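## Task

Using only the hand (its wrist camera, camera post and the arm's final link count as hand), roll the wooden die resting on the upturned palm until its five-pip face points up; its spin about the vertical is free. The die must never touch anything else or leave the hand. To finish: the die sits still on the palm or fingers, clear of the wrist, camera and post, palm facing straight up, and no hand motor reads moving or overload or is building toward shutdown (motors dead from the start are exempt). Then declare done. The hand is opened automatically, and the die must still show five pips up while lying on the open hand.

## Robot and tools

ROBOT. One arm carrying a right hand with index, middle, ring and thumb: sixteen finger motors. A force-torque sensor sits in the tool flange. A rigid mast rises at the wrist on the palm side (hand x +0.05 to +0.10, z -0.16 to -0.11, reaching y +0.06 m) and can collide with things. Fingertips have grippy rubber caps; the rest of the hand is slippery.

FRAMES. Scene frame: origin on the table below the arm base, +z up, +y to the left when facing +x; positions in metres, orientation as quaternion wxyz. Hand point frame: it sits in front of the palm where thumb, index and middle tips meet in a pinch. +z runs along straightened fingers toward the tips, +x crosses the palm away from the thumb, +y points out of the palm face (palm surface at y = -0.062 m). Straight-finger knuckles are at z = -0.017 m, tips 0.139 m beyond; bending moves tips toward +y. Palm up means the hand's +y points to scene +z.

THE 24-NUMBER ROW (shared by execute_actions and move), each value in [-1, 1]:
1-6: dx, dy, dz, rx, ry, rz. An offset, in the hand point's own axes, from the hand pose printed in the most recent result that showed it (if none yet in this scene, or for a second or later call inside one reply, from the pose at the moment the action starts). Scale: 1.0 equals 0.6 m or 180 degrees. rx, ry, rz form a single rotation vector. Every row in a list is counted from that same reference, not chained. All zeros drives back to the reference pose; it is not a pause.
7-22: finger goal angles, absolute, each mapped linearly between the hinge's two stops (degrees at +1, at -1; value meaning straight). Order: index_mcp, index_abd, index_pip, index_dip, then middle the same four, ring the same four, then thumb_cmc, thumb_axl, thumb_mcp, thumb_ipl. For each finger, lower values bend toward the palm: _mcp knuckle (-18, +128; +0.75), _pip middle joint (-29, +108; +0.58), _dip end joint (-21, +117; +0.70); _abd swings the finger sideways away from the thumb as it goes lower (-60, +60; +0.00). thumb_cmc lower brings the thumb from beside the palm round in front of it (-20, +120; +0.71). thumb_axl rolls the thumb about its axis (-27, +140; +0.68). thumb_mcp (-69, +109; +0.23) and thumb_ipl (-77, +108; +0.17) bend it: toward +z when thumb_axl is straight, or in the thumb_cmc swing direction when thumb_axl is near -0.40.
23: current_limit, the cap for all motors, linear from 0 mA at -1 to 550 mA at +1, floor 11 mA; very low caps may not lift a finger and also slow it. 24: speed, set-point rate (speed+1)/2 times 5.9 rad/s. Initially +0.4 and -0.6; whatever was last sent persists.

TOOLS.
execute_actions: {"actions": [...], "pictures": bool}. The list holds at most one item. Empty list: just read the state. {"rows": [row,...], "steps": n}: 1 to 15 rows, n up to 15 control steps of 1/30 s (default 15); one row per step, the last repeated. {"steps": n} alone: wait until n steps (up to 300) have elapsed since the previous result. A rejected call sends nothing.
move: {"target": row, "speed": m/s 0.002-0.5 (default 0.25; turning up to twice that in rad/s), "stop_force": N 9-40 optional}. Straight path to one target, 0.5-10 s; finger values are sent at its start. With stop_force the path halts when the push against the motion rises that much, then backs off two steps; unreliable on turning moves, and omit it when leaving a contact. Result line endings: done, off_target, moving, held, fault, contact; limits=paced means clipping, limits=held means some steps were blocked.
wait: {"seconds": 0-10}, commands nothing new.
zoom_image: {"camera": "cam_high" or "cam_wrist", "region": [x0,y0,x1,y1]} in pixels from top-left, at most 504 by 504. cam_high is 672x504, cam_wrist 504x504.
show_instructions: no arguments; shows the goal reference images.
finished_scene: {"scene": current scene number}; irreversible, it declares done and reports success.

MOTION LIMITS. Each step the commanded pose is clipped to within 100 mm and 16 degrees of the measured pose, and the arm trails commands by about 0.17 s; big moves may need several actions, so check the reported pose. Position wins over orientation when both are unreachable. The simulation keeps running while you think.

RESULTS. State line: hand pose and velocities in the scene frame; Wrist force and torque in hand axes (noisy, offset up to about 4 N, saturating near 50 N). Per motor: hand_goal (goals sent; repeating them keeps a grip), hand_measured (actual angles on the same scale; repeating them relaxes a grip), hand_current_ma (positive pushes toward -1), hand_state (moving, goal, blocked, overload). "Hand target" gives where the arm is heading. HELD marks steps the clearance check blocked; "pose unreachable" means it changed the command. Fingers press only while their goal lies past the object's surface.

HAZARDS. A motor at 495 mA or more for 5 s accumulated shuts down for 10 s; keep currents moderate. Torque on a joint at its load limit (wrist joints 25.4 N m, others 136) or any external force of 150 N stops the arm for 10 s and skips the rest of the call; finger commands sent during a stop are lost. After a HAND FAULT line, further calls in that reply do not run. Arm motors overheating (warning at 70 °C, brake at 85 °C) also stop it. Never let the object touch anything outside the hand, fall, or be flung; never knock anything off the table. Loose objects may occasionally be nudged by outside pushes. Finish with palm straight up, object still and supported by the open hand.

Each tool is called after "Call:" as name([rows], argument=value, ...), one row to a line, values as JSON.

Reference images:

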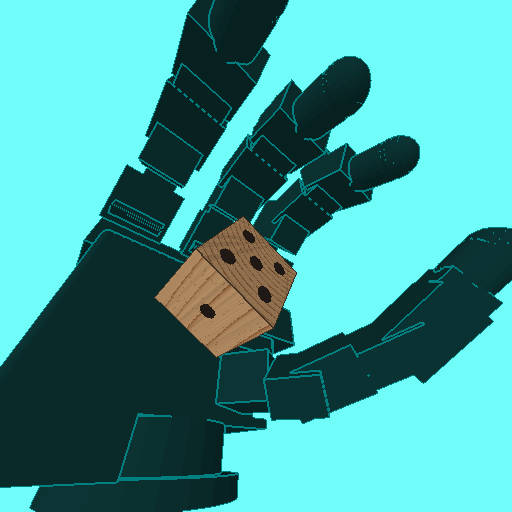

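## Session

Call:
execute_actions(actions=[])

Scene clock: 0.00 s of 4800.00 s.
end_effector_position=(+0.6072, +0.0770, +0.4577) hand_goal=(+0.046, +0.000, -0.008, +0.280, +0.046, +0.000, -0.008, +0.280, +0.046, +0.000, -0.008, +0.280, -0.104, +0.266, +0.032, -0.018) hand_measured=(+0.062, +0.000, -0.006, +0.282, +0.062, +0.000, -0.006, +0.282, +0.062, +0.000, -0.006, +0.282, -0.092, +0.270, +0.034, -0.016) hand_current_ma=(+85, +0, +14, +12, +85, +0, +14, +12, +87, +0, +14, +12, +67, +29, +11, +12) hand_state=(goal, goal, goal, goal, goal, goal, goal, goal, goal, goal, goal, goal, goal, goal, goal, goal) hand_current_limit=0.40 hand_speed=-0.60 end_effector_quat_wxyz=(+0.474, +0.475, +0.536, +0.512) end_effector_velocity=(+0.000, +0.000, +0.000) end_effector_angular_velocity=(-0.000, -0.001, +0.000)
Joint positions: [-0.182 -1.166  2.227 -4.159 -1.32  -0.038]
Joint velocities: [ 0.    -0.    -0.001 -0.     0.    -0.   ]
Motor temperatures (°C, as the motors report them): [26 29 28 31 36 39]
Wrist force (N, on the end effector, along its own x y z axes, offset not removed): no reading
Wrist torque (N m, same axes, about the end effector's origin, offset not removed): no reading
Hand target: +0.607, +0.077, +0.458; +0.474, +0.475, +0.536, +0.512

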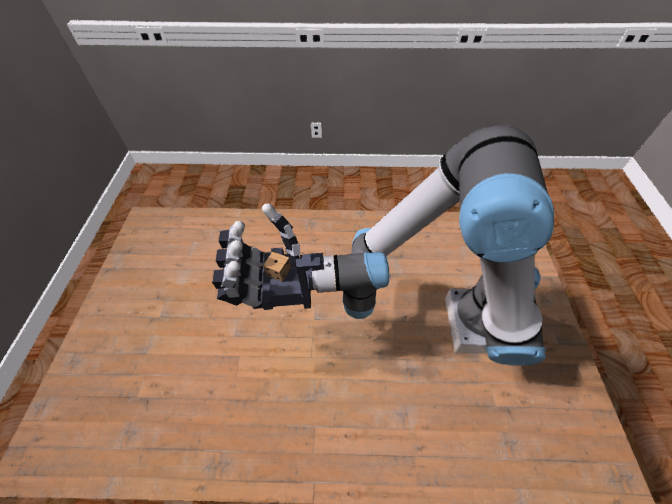

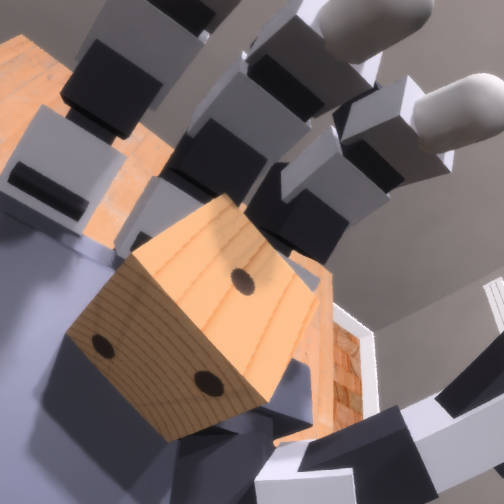

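Call:
move(target=[0,0,0,0.13,0,0,0.7,0,-0.3,0.2,0.7,0,-0.3,0.2,0.7,0,-0.3,0.2,-0.1,0.27,0.03,0,0.4,-0.6], speed=0.15)

Scene clock: 8.60 s of 4800.00 s.
end_effector_position=(+0.6070, +0.0770, +0.4576) hand_goal=(+0.700, +0.000, -0.300, +0.200, +0.700, +0.000, -0.300, +0.200, +0.700, +0.000, -0.300, +0.200, -0.100, +0.270, +0.030, +0.000) hand_measured=(+0.708, +0.000, -0.296, +0.202, +0.708, +0.000, -0.296, +0.202, +0.708, +0.000, -0.296, +0.202, -0.092, +0.270, +0.030, -0.004) hand_current_ma=(+45, +0, +19, +12, +45, +0, +19, +12, +46, +0, +19, +12, +43, +4, +0, -21) hand_state=(goal, goal, goal, goal, goal, goal, goal, goal, goal, goal, goal, goal, goal, goal, goal, goal) hand_current_limit=0.40 hand_speed=-0.60 end_effector_quat_wxyz=(+0.368, +0.561, +0.629, +0.393) end_effector_velocity=(+0.001, +0.000, +0.000) end_effector_angular_velocity=(-0.002, +0.010, +0.001)
Joint positions: [-0.182 -1.522  2.273 -3.432 -1.356 -0.135]
Joint velocities: [ 0.    -0.007 -0.004  0.021 -0.001 -0.003]
Motor temperatures (°C, as the motors report them): [26 29 28 31 36 39]
Wrist force (N, on the end effector, along its own x y z axes, offset not removed): [0.5 0.9 -1.7]
Wrist torque (N m, same axes, about the end effector's origin, offset not removed): [0.50 -0.20 -0.17]
Hand target: +0.607, +0.077, +0.458; +0.368, +0.561, +0.629, +0.393
Off the commanded pose: 0.000 m, 0 deg.
move: done
camera_calibration (this result's frames):
cam_wrist: T_world_to_cam=[[0.352302, -0.72561, 0.591078, -0.394712], [-0.819911, -0.54382, -0.178903, 0.579218], [0.451254, -0.421604, -0.786524, 0.245824], [0, 0, 0, 1]] pos_world=[0.503036, 0.132224, 0.530276]

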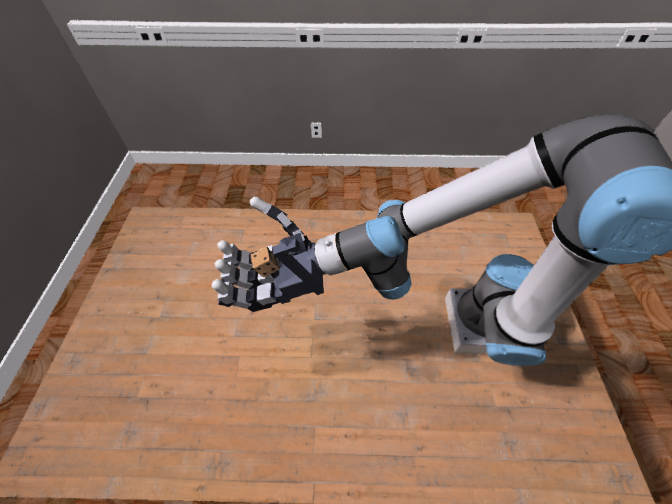

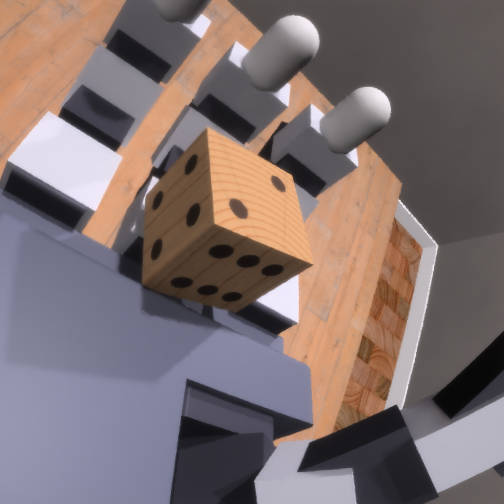

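Call:
move(target=[0,0,0,-0.16,0,0,0.5,0,-0.6,0.2,0.5,0,-0.6,0.2,0.5,0,-0.6,0.2,-0.1,0.27,0.03,0,0.4,-0.9], speed=0.1)

Scene clock: 16.70 s of 4800.00 s.
end_effector_position=(+0.6072, +0.0770, +0.4578) hand_goal=(+0.500, +0.000, -0.600, +0.200, +0.500, +0.000, -0.600, +0.200, +0.500, +0.000, -0.600, +0.200, -0.100, +0.270, +0.030, +0.000) hand_measured=(+0.518, +0.000, -0.598, +0.202, +0.518, +0.000, -0.598, +0.202, +0.520, +0.000, -0.598, +0.202, -0.092, +0.270, +0.030, -0.002) hand_current_ma=(+103, +0, +11, +12, +105, +0, +11, +12, +105, +0, +11, +12, +43, +4, -1, -20) hand_state=(goal, goal, goal, goal, goal, goal, goal, goal, goal, goal, goal, goal, goal, goal, goal, goal) hand_current_limit=0.40 hand_speed=-0.90 end_effector_quat_wxyz=(+0.495, +0.452, +0.512, +0.537) end_effector_velocity=(+0.000, +0.000, +0.000) end_effector_angular_velocity=(+0.002, -0.009, +0.001)
Joint positions: [-0.178 -1.085  2.183 -4.293 -1.321 -0.014]
Joint velocities: [ 0.001  0.007 -0.006 -0.011 -0.001  0.004]
Motor temperatures (°C, as the motors report them): [26 29 28 31 36 39]
Wrist force (N, on the end effector, along its own x y z axes, offset not removed): [-0.6 0.9 -2.4]
Wrist torque (N m, same axes, about the end effector's origin, offset not removed): [0.23 0.07 -0.16]
Hand target: +0.607, +0.077, +0.458; +0.496, +0.452, +0.511, +0.537
Off the commanded pose: 0.000 m, 0 deg.
move: done
camera_calibration (this result's frames):
cam_wrist: T_world_to_cam=[[0.0433093, -0.755104, 0.654173, -0.233909], [-0.621772, -0.532897, -0.573952, 0.639108], [0.782, -0.381889, -0.492582, -0.0925976], [0, 0, 0, 1]] pos_world=[0.479921, 0.128591, 0.474222]

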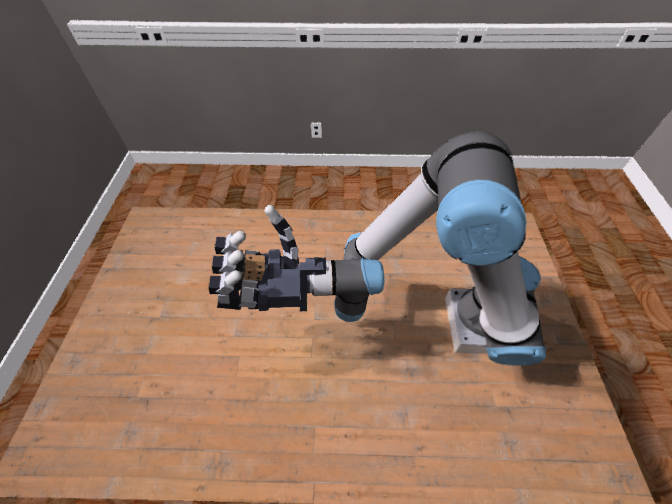

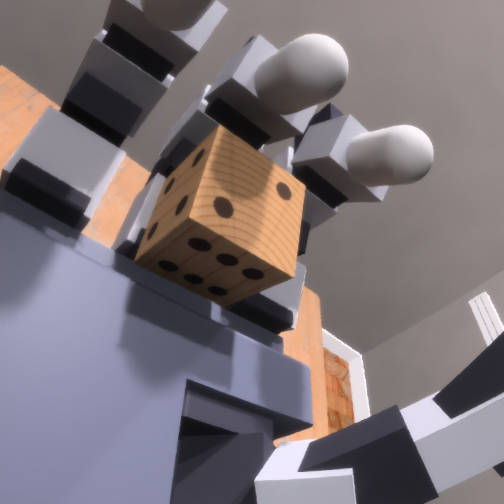

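Call:
move(target=[0,0,0,0.33,0,0,0.9,-0.1,-0.7,0.1,0.9,0.1,-0.7,0.1,0.9,0,-0.7,0.1,-0.1,0.27,0.03,0,0.4,-0.9], speed=0.15)

Call:
move(target=[0,0,0,-0.1,0,0,0.9,-0.1,-0.05,-0.1,0.9,0.1,-0.05,-0.1,0.9,0,-0.05,-0.1,-0.1,0.27,0.03,0,0.4,-0.85], speed=0.06)

Scene clock: 26.63 s of 4800.00 s.
end_effector_position=(+0.6067, +0.0771, +0.4576) hand_goal=(+0.900, -0.100, -0.700, +0.100, +0.900, +0.100, -0.700, +0.100, +0.900, +0.000, -0.700, +0.100, -0.100, +0.270, +0.030, +0.000) hand_measured=(+0.906, -0.098, -0.698, +0.102, +0.908, +0.096, -0.698, +0.102, +0.906, +0.000, -0.698, +0.102, -0.092, +0.270, +0.028, -0.002) hand_current_ma=(+32, +14, +12, +12, +40, -15, +12, +12, +33, +0, +12, +12, +43, +4, -12, -20) hand_state=(goal, goal, goal, goal, goal, goal, goal, goal, goal, goal, goal, goal, goal, goal, goal, goal) hand_current_limit=0.40 hand_speed=-0.90 end_effector_quat_wxyz=(+0.207, +0.638, +0.710, +0.213) end_effector_velocity=(+0.001, -0.000, -0.000) end_effector_angular_velocity=(-0.001, +0.010, -0.000)
Joint positions: [-0.145 -1.713  1.993 -2.432 -1.475 -0.194]
Joint velocities: [ 0.     0.002 -0.009  0.016 -0.002 -0.001]
Motor temperatures (°C, as the motors report them): [26 29 28 31 36 39]
Wrist force (N, on the end effector, along its own x y z axes, offset not removed): [-4.1 0.7 -0.9]
Wrist torque (N m, same axes, about the end effector's origin, offset not removed): [0.31 0.49 -0.53]
Hand target: +0.607, +0.077, +0.458; +0.207, +0.639, +0.710, +0.213
Off the commanded pose: 0.001 m, 0 deg.
move: done
camera_calibration (this result's frames):
cam_wrist: T_world_to_cam=[[0.604924, -0.705238, 0.369739, -0.448129], [-0.796241, -0.530921, 0.29004, 0.349026], [-0.00824522, -0.469853, -0.882706, 0.572513], [0, 0, 0, 1]] pos_world=[0.553713, 0.138265, 0.569819]

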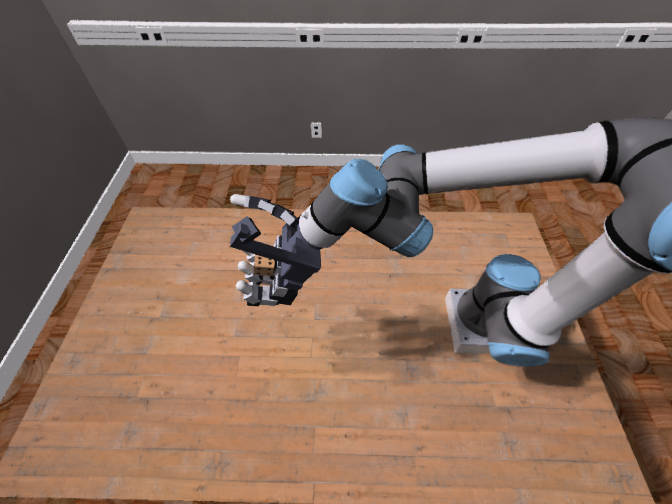

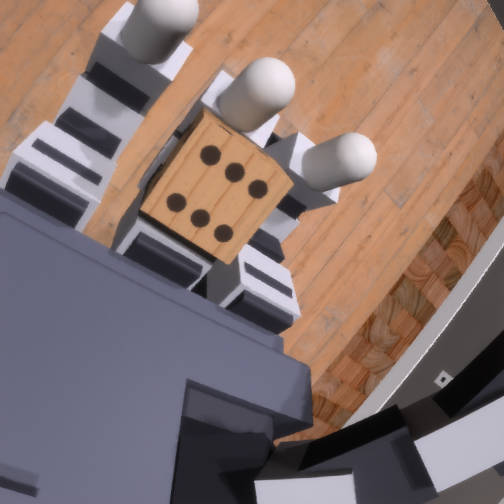

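Scene clock: 29.57 s of 4800.00 s.
end_effector_position=(+0.6068, +0.0770, +0.4576) hand_goal=(+0.900, -0.100, -0.050, -0.100, +0.900, +0.100, -0.050, -0.100, +0.900, +0.000, -0.050, -0.100, -0.100, +0.270, +0.030, +0.000) hand_measured=(+0.906, -0.098, -0.050, -0.096, +0.908, +0.096, -0.048, -0.096, +0.906, +0.000, -0.050, -0.096, -0.092, +0.270, +0.028, -0.002) hand_current_ma=(+32, +14, +1, +17, +45, -15, +9, +17, +33, +0, +1, +17, +43, +4, -12, -20) hand_state=(goal, goal, goal, goal, goal, goal, goal, goal, goal, goal, goal, goal, goal, goal, goal, goal) hand_current_limit=0.40 hand_speed=-0.85 end_effector_quat_wxyz=(+0.304, +0.598, +0.668, +0.321) end_effector_velocity=(+0.000, +0.000, +0.001) end_effector_angular_velocity=(-0.000, -0.010, +0.001)
Joint positions: [-0.171 -1.655  2.195 -3.001 -1.4   -0.172]
Joint velocities: [ 0.     0.004  0.003 -0.017  0.001  0.   ]
Motor temperatures (°C, as the motors report them): [26 29 28 31 36 39]
Wrist force (N, on the end effector, along its own x y z axes, offset not removed): [-0.3 1.6 -2.4]
Wrist torque (N m, same axes, about the end effector's origin, offset not removed): [0.50 -0.06 -0.17]
Hand target: +0.607, +0.077, +0.458; +0.304, +0.598, +0.668, +0.322
Off the commanded pose: 0.000 m, 0 deg.
move: done
camera_calibration (this result's frames):
cam_wrist: T_world_to_cam=[[0.470692, -0.715378, 0.516414, -0.433108], [-0.840514, -0.541556, 0.0158907, 0.502271], [0.2683, -0.441533, -0.856192, 0.390386], [0, 0, 0, 1]] pos_world=[0.521286, 0.13454, 0.549927]

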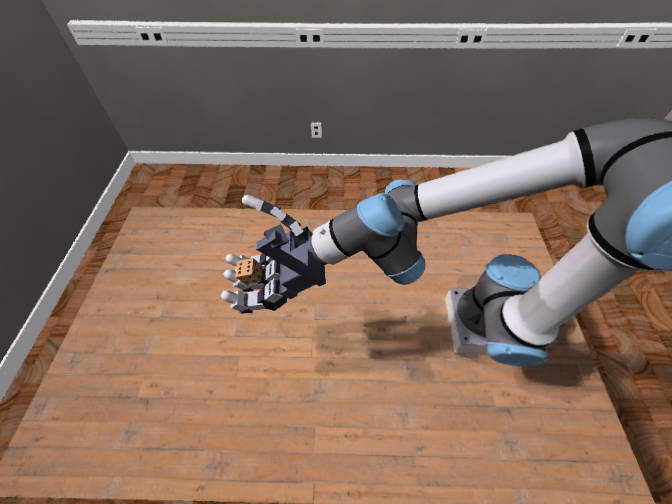

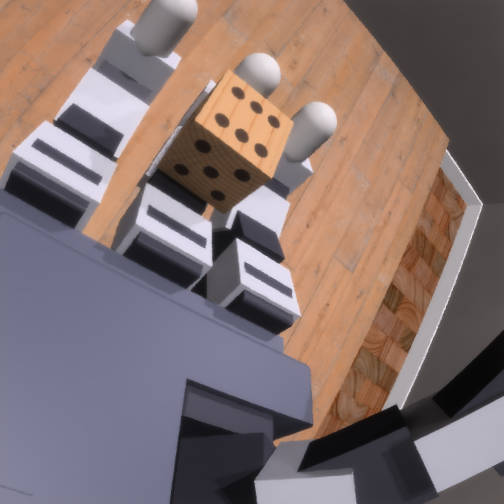

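Works. Flatten and slide back.

Call:
move(target=[0,0,0,-0.27,0,0,0.75,-0.1,0.5,0.1,0.75,0.1,0.5,0.1,0.75,0,0.5,0.1,-0.1,0.27,0.03,0,0.4,-0.92], speed=0.12)

Scene clock: 35.80 s of 4800.00 s.
end_effector_position=(+0.6072, +0.0770, +0.4579) hand_goal=(+0.750, -0.100, +0.500, +0.100, +0.750, +0.100, +0.500, +0.100, +0.750, +0.000, +0.500, +0.100, -0.100, +0.270, +0.030, +0.000) hand_measured=(+0.772, -0.094, +0.500, +0.098, +0.778, +0.094, +0.500, +0.098, +0.774, +0.000, +0.500, +0.098, -0.092, +0.270, +0.028, -0.002) hand_current_ma=(+126, +30, +2, -11, +161, -24, +4, -12, +129, +0, +2, -12, +43, +4, -11, -18) hand_state=(blocked, goal, goal, goal, blocked, goal, goal, goal, blocked, goal, goal, goal, goal, goal, goal, goal) hand_current_limit=0.40 hand_speed=-0.92 end_effector_quat_wxyz=(+0.523, +0.420, +0.477, +0.568) end_effector_velocity=(+0.000, -0.000, +0.000) end_effector_angular_velocity=(+0.002, -0.011, +0.000)
Joint positions: [-0.172 -0.987  2.109 -4.447 -1.328  0.016]
Joint velocities: [ 0.001  0.007 -0.007 -0.011 -0.001  0.003]
Motor temperatures (°C, as the motors report them): [26 29 28 31 36 39]
Wrist force (N, on the end effector, along its own x y z axes, offset not removed): [-1.9 1.5 -1.7]
Wrist torque (N m, same axes, about the end effector's origin, offset not removed): [0.36 0.25 -0.32]
Hand target: +0.607, +0.077, +0.458; +0.523, +0.420, +0.477, +0.568
Off the commanded pose: 0.000 m, 0 deg.
move: done
camera_calibration (this result's frames):
cam_wrist: T_world_to_cam=[[-0.0354376, -0.763142, 0.645258, -0.181479], [-0.543873, -0.52695, -0.65309, 0.627647], [0.838419, -0.374082, -0.396378, -0.171412], [0, 0, 0, 1]] pos_world=[0.478644, 0.128122, 0.459067]

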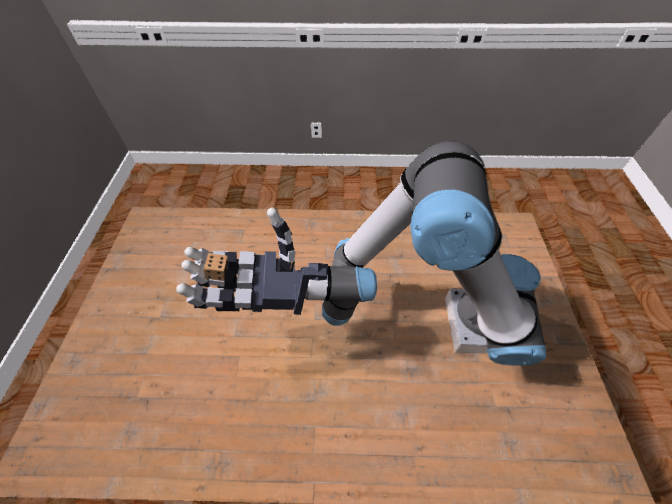

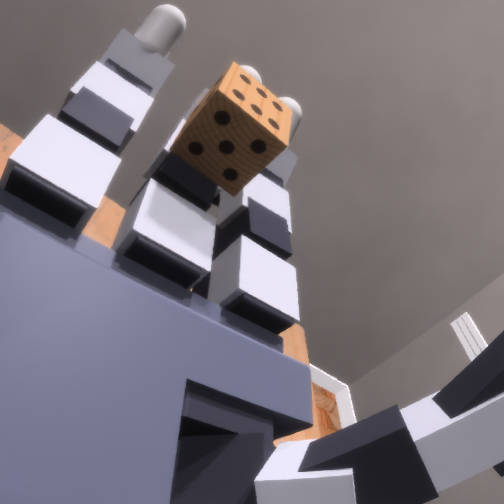

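Call:
move(target=[0,0,0,0,0,0,0.6,-0.1,0.5,-0.8,0.6,0.1,0.5,-0.8,0.6,0,0.5,-0.8,-0.1,0.27,0.03,0,0.4,-0.85])

Scene clock: 40.60 s of 4800.00 s.
end_effector_position=(+0.6072, +0.0770, +0.4579) hand_goal=(+0.600, -0.100, +0.500, -0.800, +0.600, +0.100, +0.500, -0.800, +0.600, +0.000, +0.500, -0.800, -0.100, +0.270, +0.030, +0.000) hand_measured=(+0.624, -0.098, +0.500, -0.798, +0.624, +0.096, +0.500, -0.798, +0.626, +0.000, +0.500, -0.798, -0.092, +0.270, +0.028, -0.002) hand_current_ma=(+132, +13, +2, +12, +132, -15, +4, +12, +135, +0, +2, +12, +43, +4, -10, -18) hand_state=(blocked, goal, goal, goal, blocked, goal, goal, goal, blocked, goal, goal, goal, goal, goal, goal, goal) hand_current_limit=0.40 hand_speed=-0.85 end_effector_quat_wxyz=(+0.523, +0.420, +0.477, +0.568) end_effector_velocity=(-0.000, +0.000, +0.000) end_effector_angular_velocity=(-0.000, -0.000, +0.000)
Joint positions: [-0.172 -0.987  2.109 -4.447 -1.328  0.016]
Joint velocities: [ 0. -0. -0. -0.  0. -0.]
Motor temperatures (°C, as the motors report them): [26 29 28 31 36 39]
Wrist force (N, on the end effector, along its own x y z axes, offset not removed): [-1.4 -0.5 -4.1]
Wrist torque (N m, same axes, about the end effector's origin, offset not removed): [0.16 0.18 -0.28]
Hand target: +0.607, +0.077, +0.458; +0.523, +0.420, +0.477, +0.568
Off the commanded pose: 0.000 m, 0 deg.
move: done
camera_calibration (this result's frames):
cam_wrist: T_world_to_cam=[[-0.0354345, -0.763142, 0.645258, -0.18148], [-0.543875, -0.52695, -0.653087, 0.627647], [0.838418, -0.374082, -0.396382, -0.17141], [0, 0, 0, 1]] pos_world=[0.478644, 0.128122, 0.459066]

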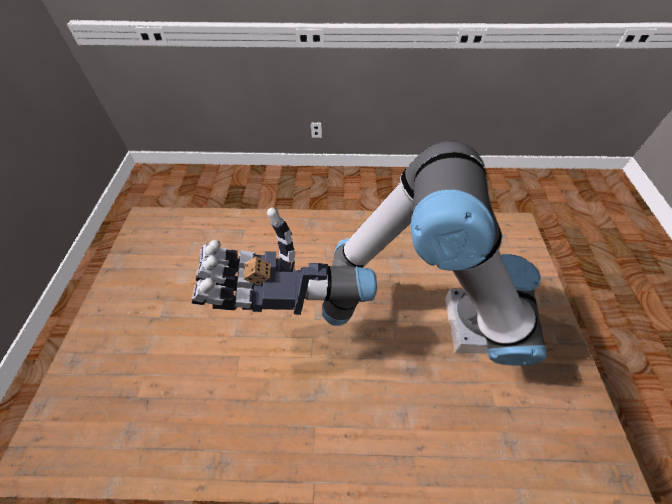

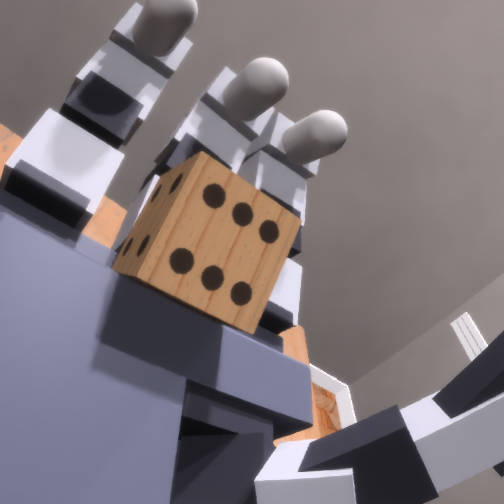

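Half tipped in the gap; tilt forward again.

Call:
move(target=[0,0,0,0.37,0,0,0.9,-0.1,-0.7,0.1,0.9,0.1,-0.7,0.1,0.9,0,-0.7,0.1,-0.1,0.27,0.03,0,0.4,-0.8], speed=0.15)

Call:
move(target=[0,0,0,-0.1,0,0,0.9,-0.1,-0.05,-0.1,0.9,0.1,-0.05,-0.1,0.9,0,-0.05,-0.1,-0.1,0.27,0.03,0,0.4,-0.85], speed=0.06)

Scene clock: 50.60 s of 4800.00 s.
end_effector_position=(+0.6066, +0.0771, +0.4577) hand_goal=(+0.900, -0.100, -0.700, +0.100, +0.900, +0.100, -0.700, +0.100, +0.900, +0.000, -0.700, +0.100, -0.100, +0.270, +0.030, +0.000) hand_measured=(+0.908, -0.098, -0.694, +0.098, +0.910, +0.096, -0.688, +0.100, +0.908, +0.000, -0.694, +0.098, -0.092, +0.270, +0.028, -0.002) hand_current_ma=(+46, +13, +35, -13, +51, -13, +58, -5, +47, +0, +35, -13, +43, +4, -12, -18) hand_state=(goal, goal, goal, goal, goal, goal, goal, goal, goal, goal, goal, goal, goal, goal, goal, goal) hand_current_limit=0.40 hand_speed=-0.80 end_effector_quat_wxyz=(+0.207, +0.639, +0.710, +0.213) end_effector_velocity=(+0.001, +0.000, -0.001) end_effector_angular_velocity=(-0.000, +0.012, +0.000)
Joint positions: [-0.145 -1.713  1.992 -2.431 -1.475 -0.194]
Joint velocities: [ 0.001  0.002 -0.009  0.018 -0.002 -0.   ]
Motor temperatures (°C, as the motors report them): [26 29 28 31 36 39]
Wrist force (N, on the end effector, along its own x y z axes, offset not removed): [-1.9 0.3 -3.2]
Wrist torque (N m, same axes, about the end effector's origin, offset not removed): [0.48 0.30 -0.21]
Hand target: +0.607, +0.077, +0.458; +0.206, +0.639, +0.710, +0.213
Off the commanded pose: 0.001 m, 0 deg.
move: done
camera_calibration (this result's frames):
cam_wrist: T_world_to_cam=[[0.60518, -0.705175, 0.369439, -0.448118], [-0.79604, -0.530903, 0.290624, 0.34855], [-0.00880411, -0.469968, -0.882639, 0.572899], [0, 0, 0, 1]] pos_world=[0.553696, 0.138289, 0.569918]

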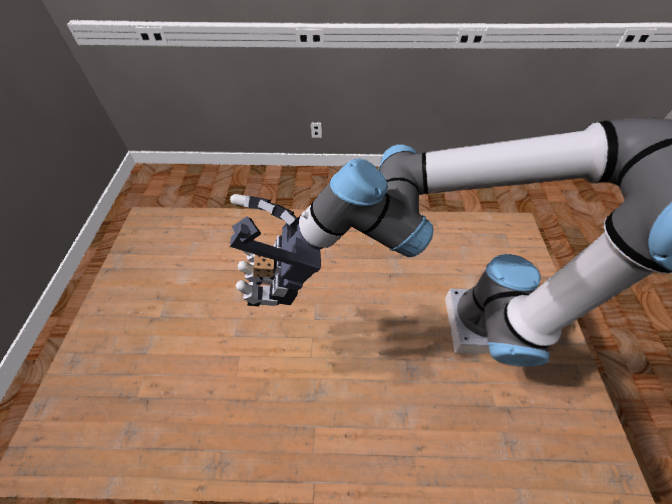

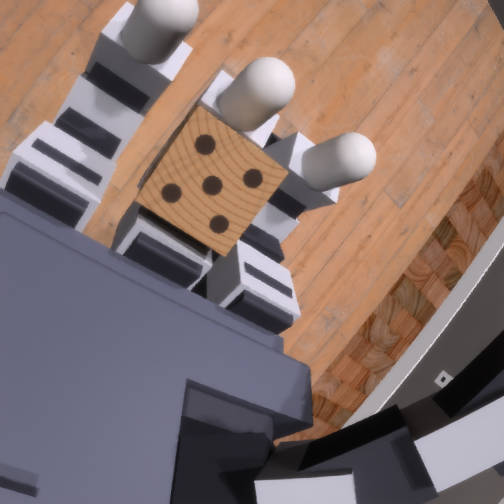

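Scene clock: 53.53 s of 4800.00 s.
end_effector_position=(+0.6067, +0.0771, +0.4577) hand_goal=(+0.900, -0.100, -0.050, -0.100, +0.900, +0.100, -0.050, -0.100, +0.900, +0.000, -0.050, -0.100, -0.100, +0.270, +0.030, +0.000) hand_measured=(+0.908, -0.098, -0.050, -0.096, +0.910, +0.096, -0.048, -0.096, +0.908, +0.000, -0.050, -0.096, -0.092, +0.270, +0.028, -0.002) hand_current_ma=(+46, +13, +1, +17, +51, -13, +9, +17, +47, +0, +1, +17, +43, +4, -12, -18) hand_state=(goal, goal, goal, goal, goal, goal, goal, goal, goal, goal, goal, goal, goal, goal, goal, goal) hand_current_limit=0.40 hand_speed=-0.85 end_effector_quat_wxyz=(+0.304, +0.598, +0.668, +0.321) end_effector_velocity=(-0.000, -0.001, -0.001) end_effector_angular_velocity=(+0.001, -0.007, -0.001)
Joint positions: [-0.171 -1.655  2.195 -3.    -1.4   -0.172]
Joint velocities: [-0.002  0.004  0.005 -0.016  0.002  0.001]
Motor temperatures (°C, as the motors report them): [26 29 28 31 36 39]
Wrist force (N, on the end effector, along its own x y z axes, offset not removed): [-0.7 3.8 -2.4]
Wrist torque (N m, same axes, about the end effector's origin, offset not removed): [0.83 0.05 -0.08]
Hand target: +0.607, +0.077, +0.458; +0.304, +0.598, +0.668, +0.321
Off the commanded pose: 0.000 m, 0 deg.
move: done
camera_calibration (this result's frames):
cam_wrist: T_world_to_cam=[[0.471044, -0.715299, 0.516202, -0.433218], [-0.84049, -0.541575, 0.016504, 0.501907], [0.267757, -0.441637, -0.856308, 0.390867], [0, 0, 0, 1]] pos_world=[0.521256, 0.134561, 0.550047]

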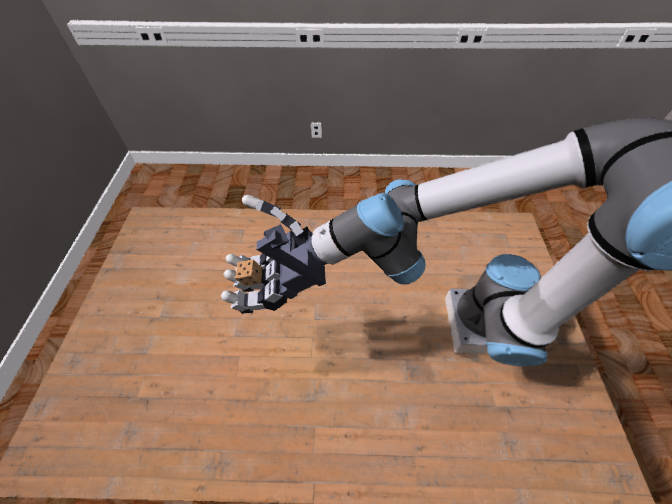

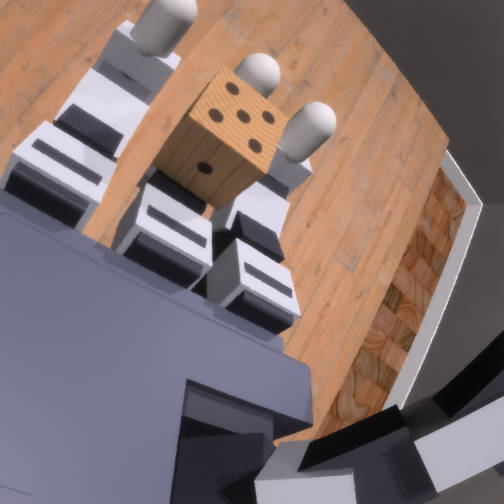

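Call:
move(target=[0,0,0,-0.208,0,0,0.7,-0.05,0.52,-0.5,0.7,0.05,0.52,-0.5,0.7,0,0.52,-0.5,-0.1,0.27,0.03,0,0.4,-0.92], speed=0.12)

Call:
move(target=[0,0,0,0,0,0,0.72,0,0.55,0.6,0.72,0,0.55,0.6,0.72,0,0.55,0.6,-0.1,0.27,0.03,0,0.4,-0.8])

Scene clock: 61.37 s of 4800.00 s.
end_effector_position=(+0.6070, +0.0771, +0.4579) hand_goal=(+0.700, -0.050, +0.520, -0.500, +0.700, +0.050, +0.520, -0.500, +0.700, +0.000, +0.520, -0.500, -0.100, +0.270, +0.030, +0.000) hand_measured=(+0.724, -0.052, +0.520, -0.498, +0.730, +0.054, +0.520, -0.498, +0.724, +0.000, +0.520, -0.498, -0.092, +0.270, +0.028, -0.002) hand_current_ma=(+130, -14, +0, +14, +165, +13, +2, +14, +132, +0, +0, +14, +43, +4, -12, -18) hand_state=(blocked, goal, goal, goal, blocked, goal, goal, goal, blocked, goal, goal, goal, goal, goal, goal, goal) hand_current_limit=0.40 hand_speed=-0.92 end_effector_quat_wxyz=(+0.479, +0.469, +0.530, +0.519) end_effector_velocity=(+0.000, -0.000, +0.000) end_effector_angular_velocity=(-0.001, -0.008, -0.000)
Joint positions: [-0.181 -1.146  2.217 -4.195 -1.32  -0.032]
Joint velocities: [ 0.     0.006 -0.004 -0.011 -0.     0.001]
Motor temperatures (°C, as the motors report them): [26 29 28 31 36 39]
Wrist force (N, on the end effector, along its own x y z axes, offset not removed): [1.3 1.1 -2.0]
Wrist torque (N m, same axes, about the end effector's origin, offset not removed): [0.35 -0.12 -0.12]
Hand target: +0.607, +0.077, +0.458; +0.480, +0.469, +0.530, +0.519
Off the commanded pose: 0.000 m, 0 deg.
move: done
camera_calibration (this result's frames):
cam_wrist: T_world_to_cam=[[0.0881602, -0.750513, 0.654949, -0.261831], [-0.660738, -0.536098, -0.52538, 0.640768], [0.745422, -0.386432, -0.543155, -0.0466179], [0, 0, 0, 1]] pos_world=[0.481213, 0.128992, 0.482813]

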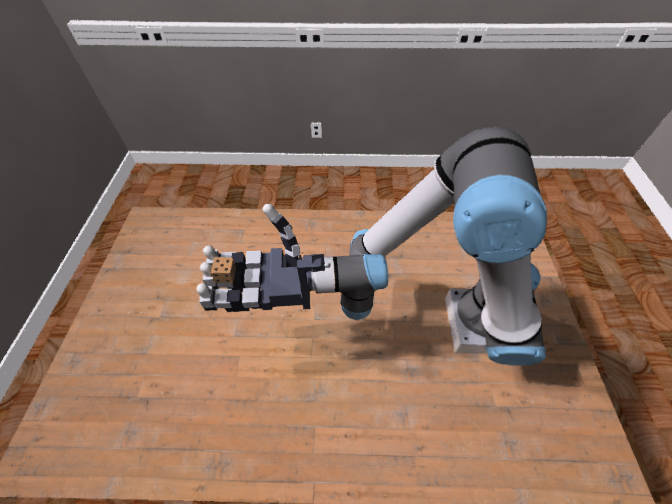

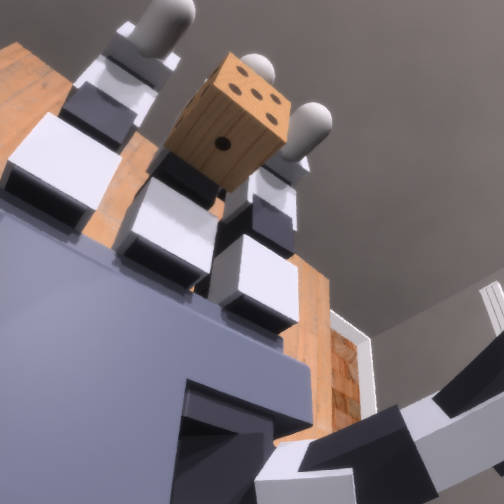

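Scene clock: 63.87 s of 4800.00 s.
end_effector_position=(+0.6070, +0.0771, +0.4579) hand_goal=(+0.720, +0.000, +0.550, +0.600, +0.720, +0.000, +0.550, +0.600, +0.720, +0.000, +0.550, +0.600, -0.100, +0.270, +0.030, +0.000) hand_measured=(+0.730, -0.002, +0.550, +0.598, +0.732, +0.004, +0.552, +0.598, +0.730, +0.000, +0.550, +0.598, -0.092, +0.270, +0.028, -0.002) hand_current_ma=(+52, -15, +3, -11, +72, +14, +6, -11, +54, +0, +3, -11, +43, +4, -12, -18) hand_state=(goal, goal, goal, goal, goal, goal, goal, goal, goal, goal, goal, goal, goal, goal, goal, goal) hand_current_limit=0.40 hand_speed=-0.80 end_effector_quat_wxyz=(+0.479, +0.469, +0.530, +0.519) end_effector_velocity=(+0.000, -0.000, +0.000) end_effector_angular_velocity=(+0.000, -0.001, -0.000)
Joint positions: [-0.181 -1.146  2.217 -4.195 -1.32  -0.032]
Joint velocities: [-0.    -0.    -0.001 -0.    -0.     0.   ]
Motor temperatures (°C, as the motors report them): [26 29 28 31 36 39]
Wrist force (N, on the end effector, along its own x y z axes, offset not removed): [-0.4 1.4 -2.6]
Wrist torque (N m, same axes, about the end effector's origin, offset not removed): [0.46 -0.02 -0.15]
Hand target: +0.607, +0.077, +0.458; +0.479, +0.469, +0.530, +0.519
Off the commanded pose: 0.000 m, 0 deg.
move: done
camera_calibration (this result's frames):
cam_wrist: T_world_to_cam=[[0.0881412, -0.750515, 0.654949, -0.26182], [-0.660752, -0.536081, -0.52538, 0.640774], [0.745411, -0.386451, -0.543155, -0.0466098], [0, 0, 0, 1]] pos_world=[0.481213, 0.128994, 0.482813]

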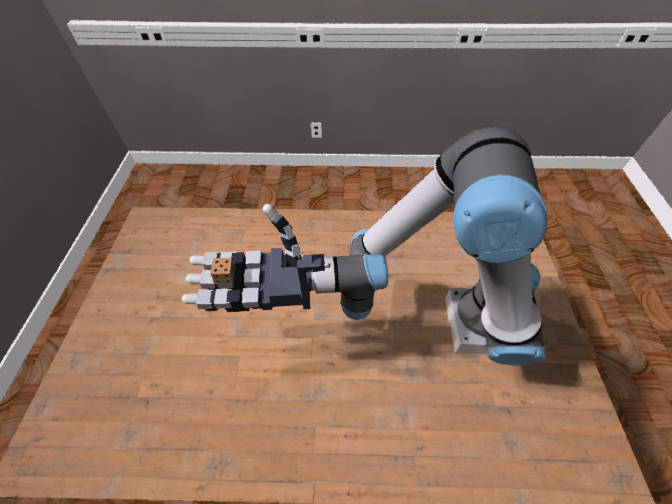

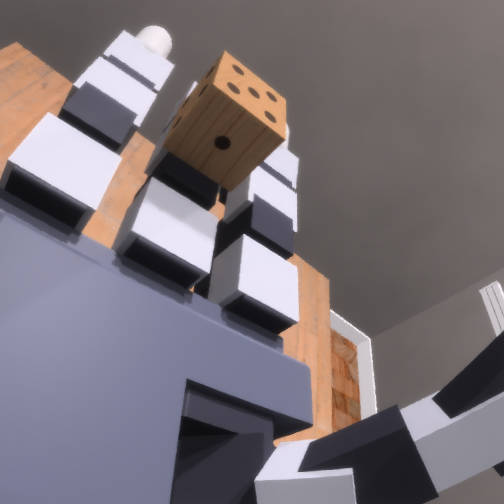

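Call:
finished_scene(scene=1)

The scene is finished: the task was done.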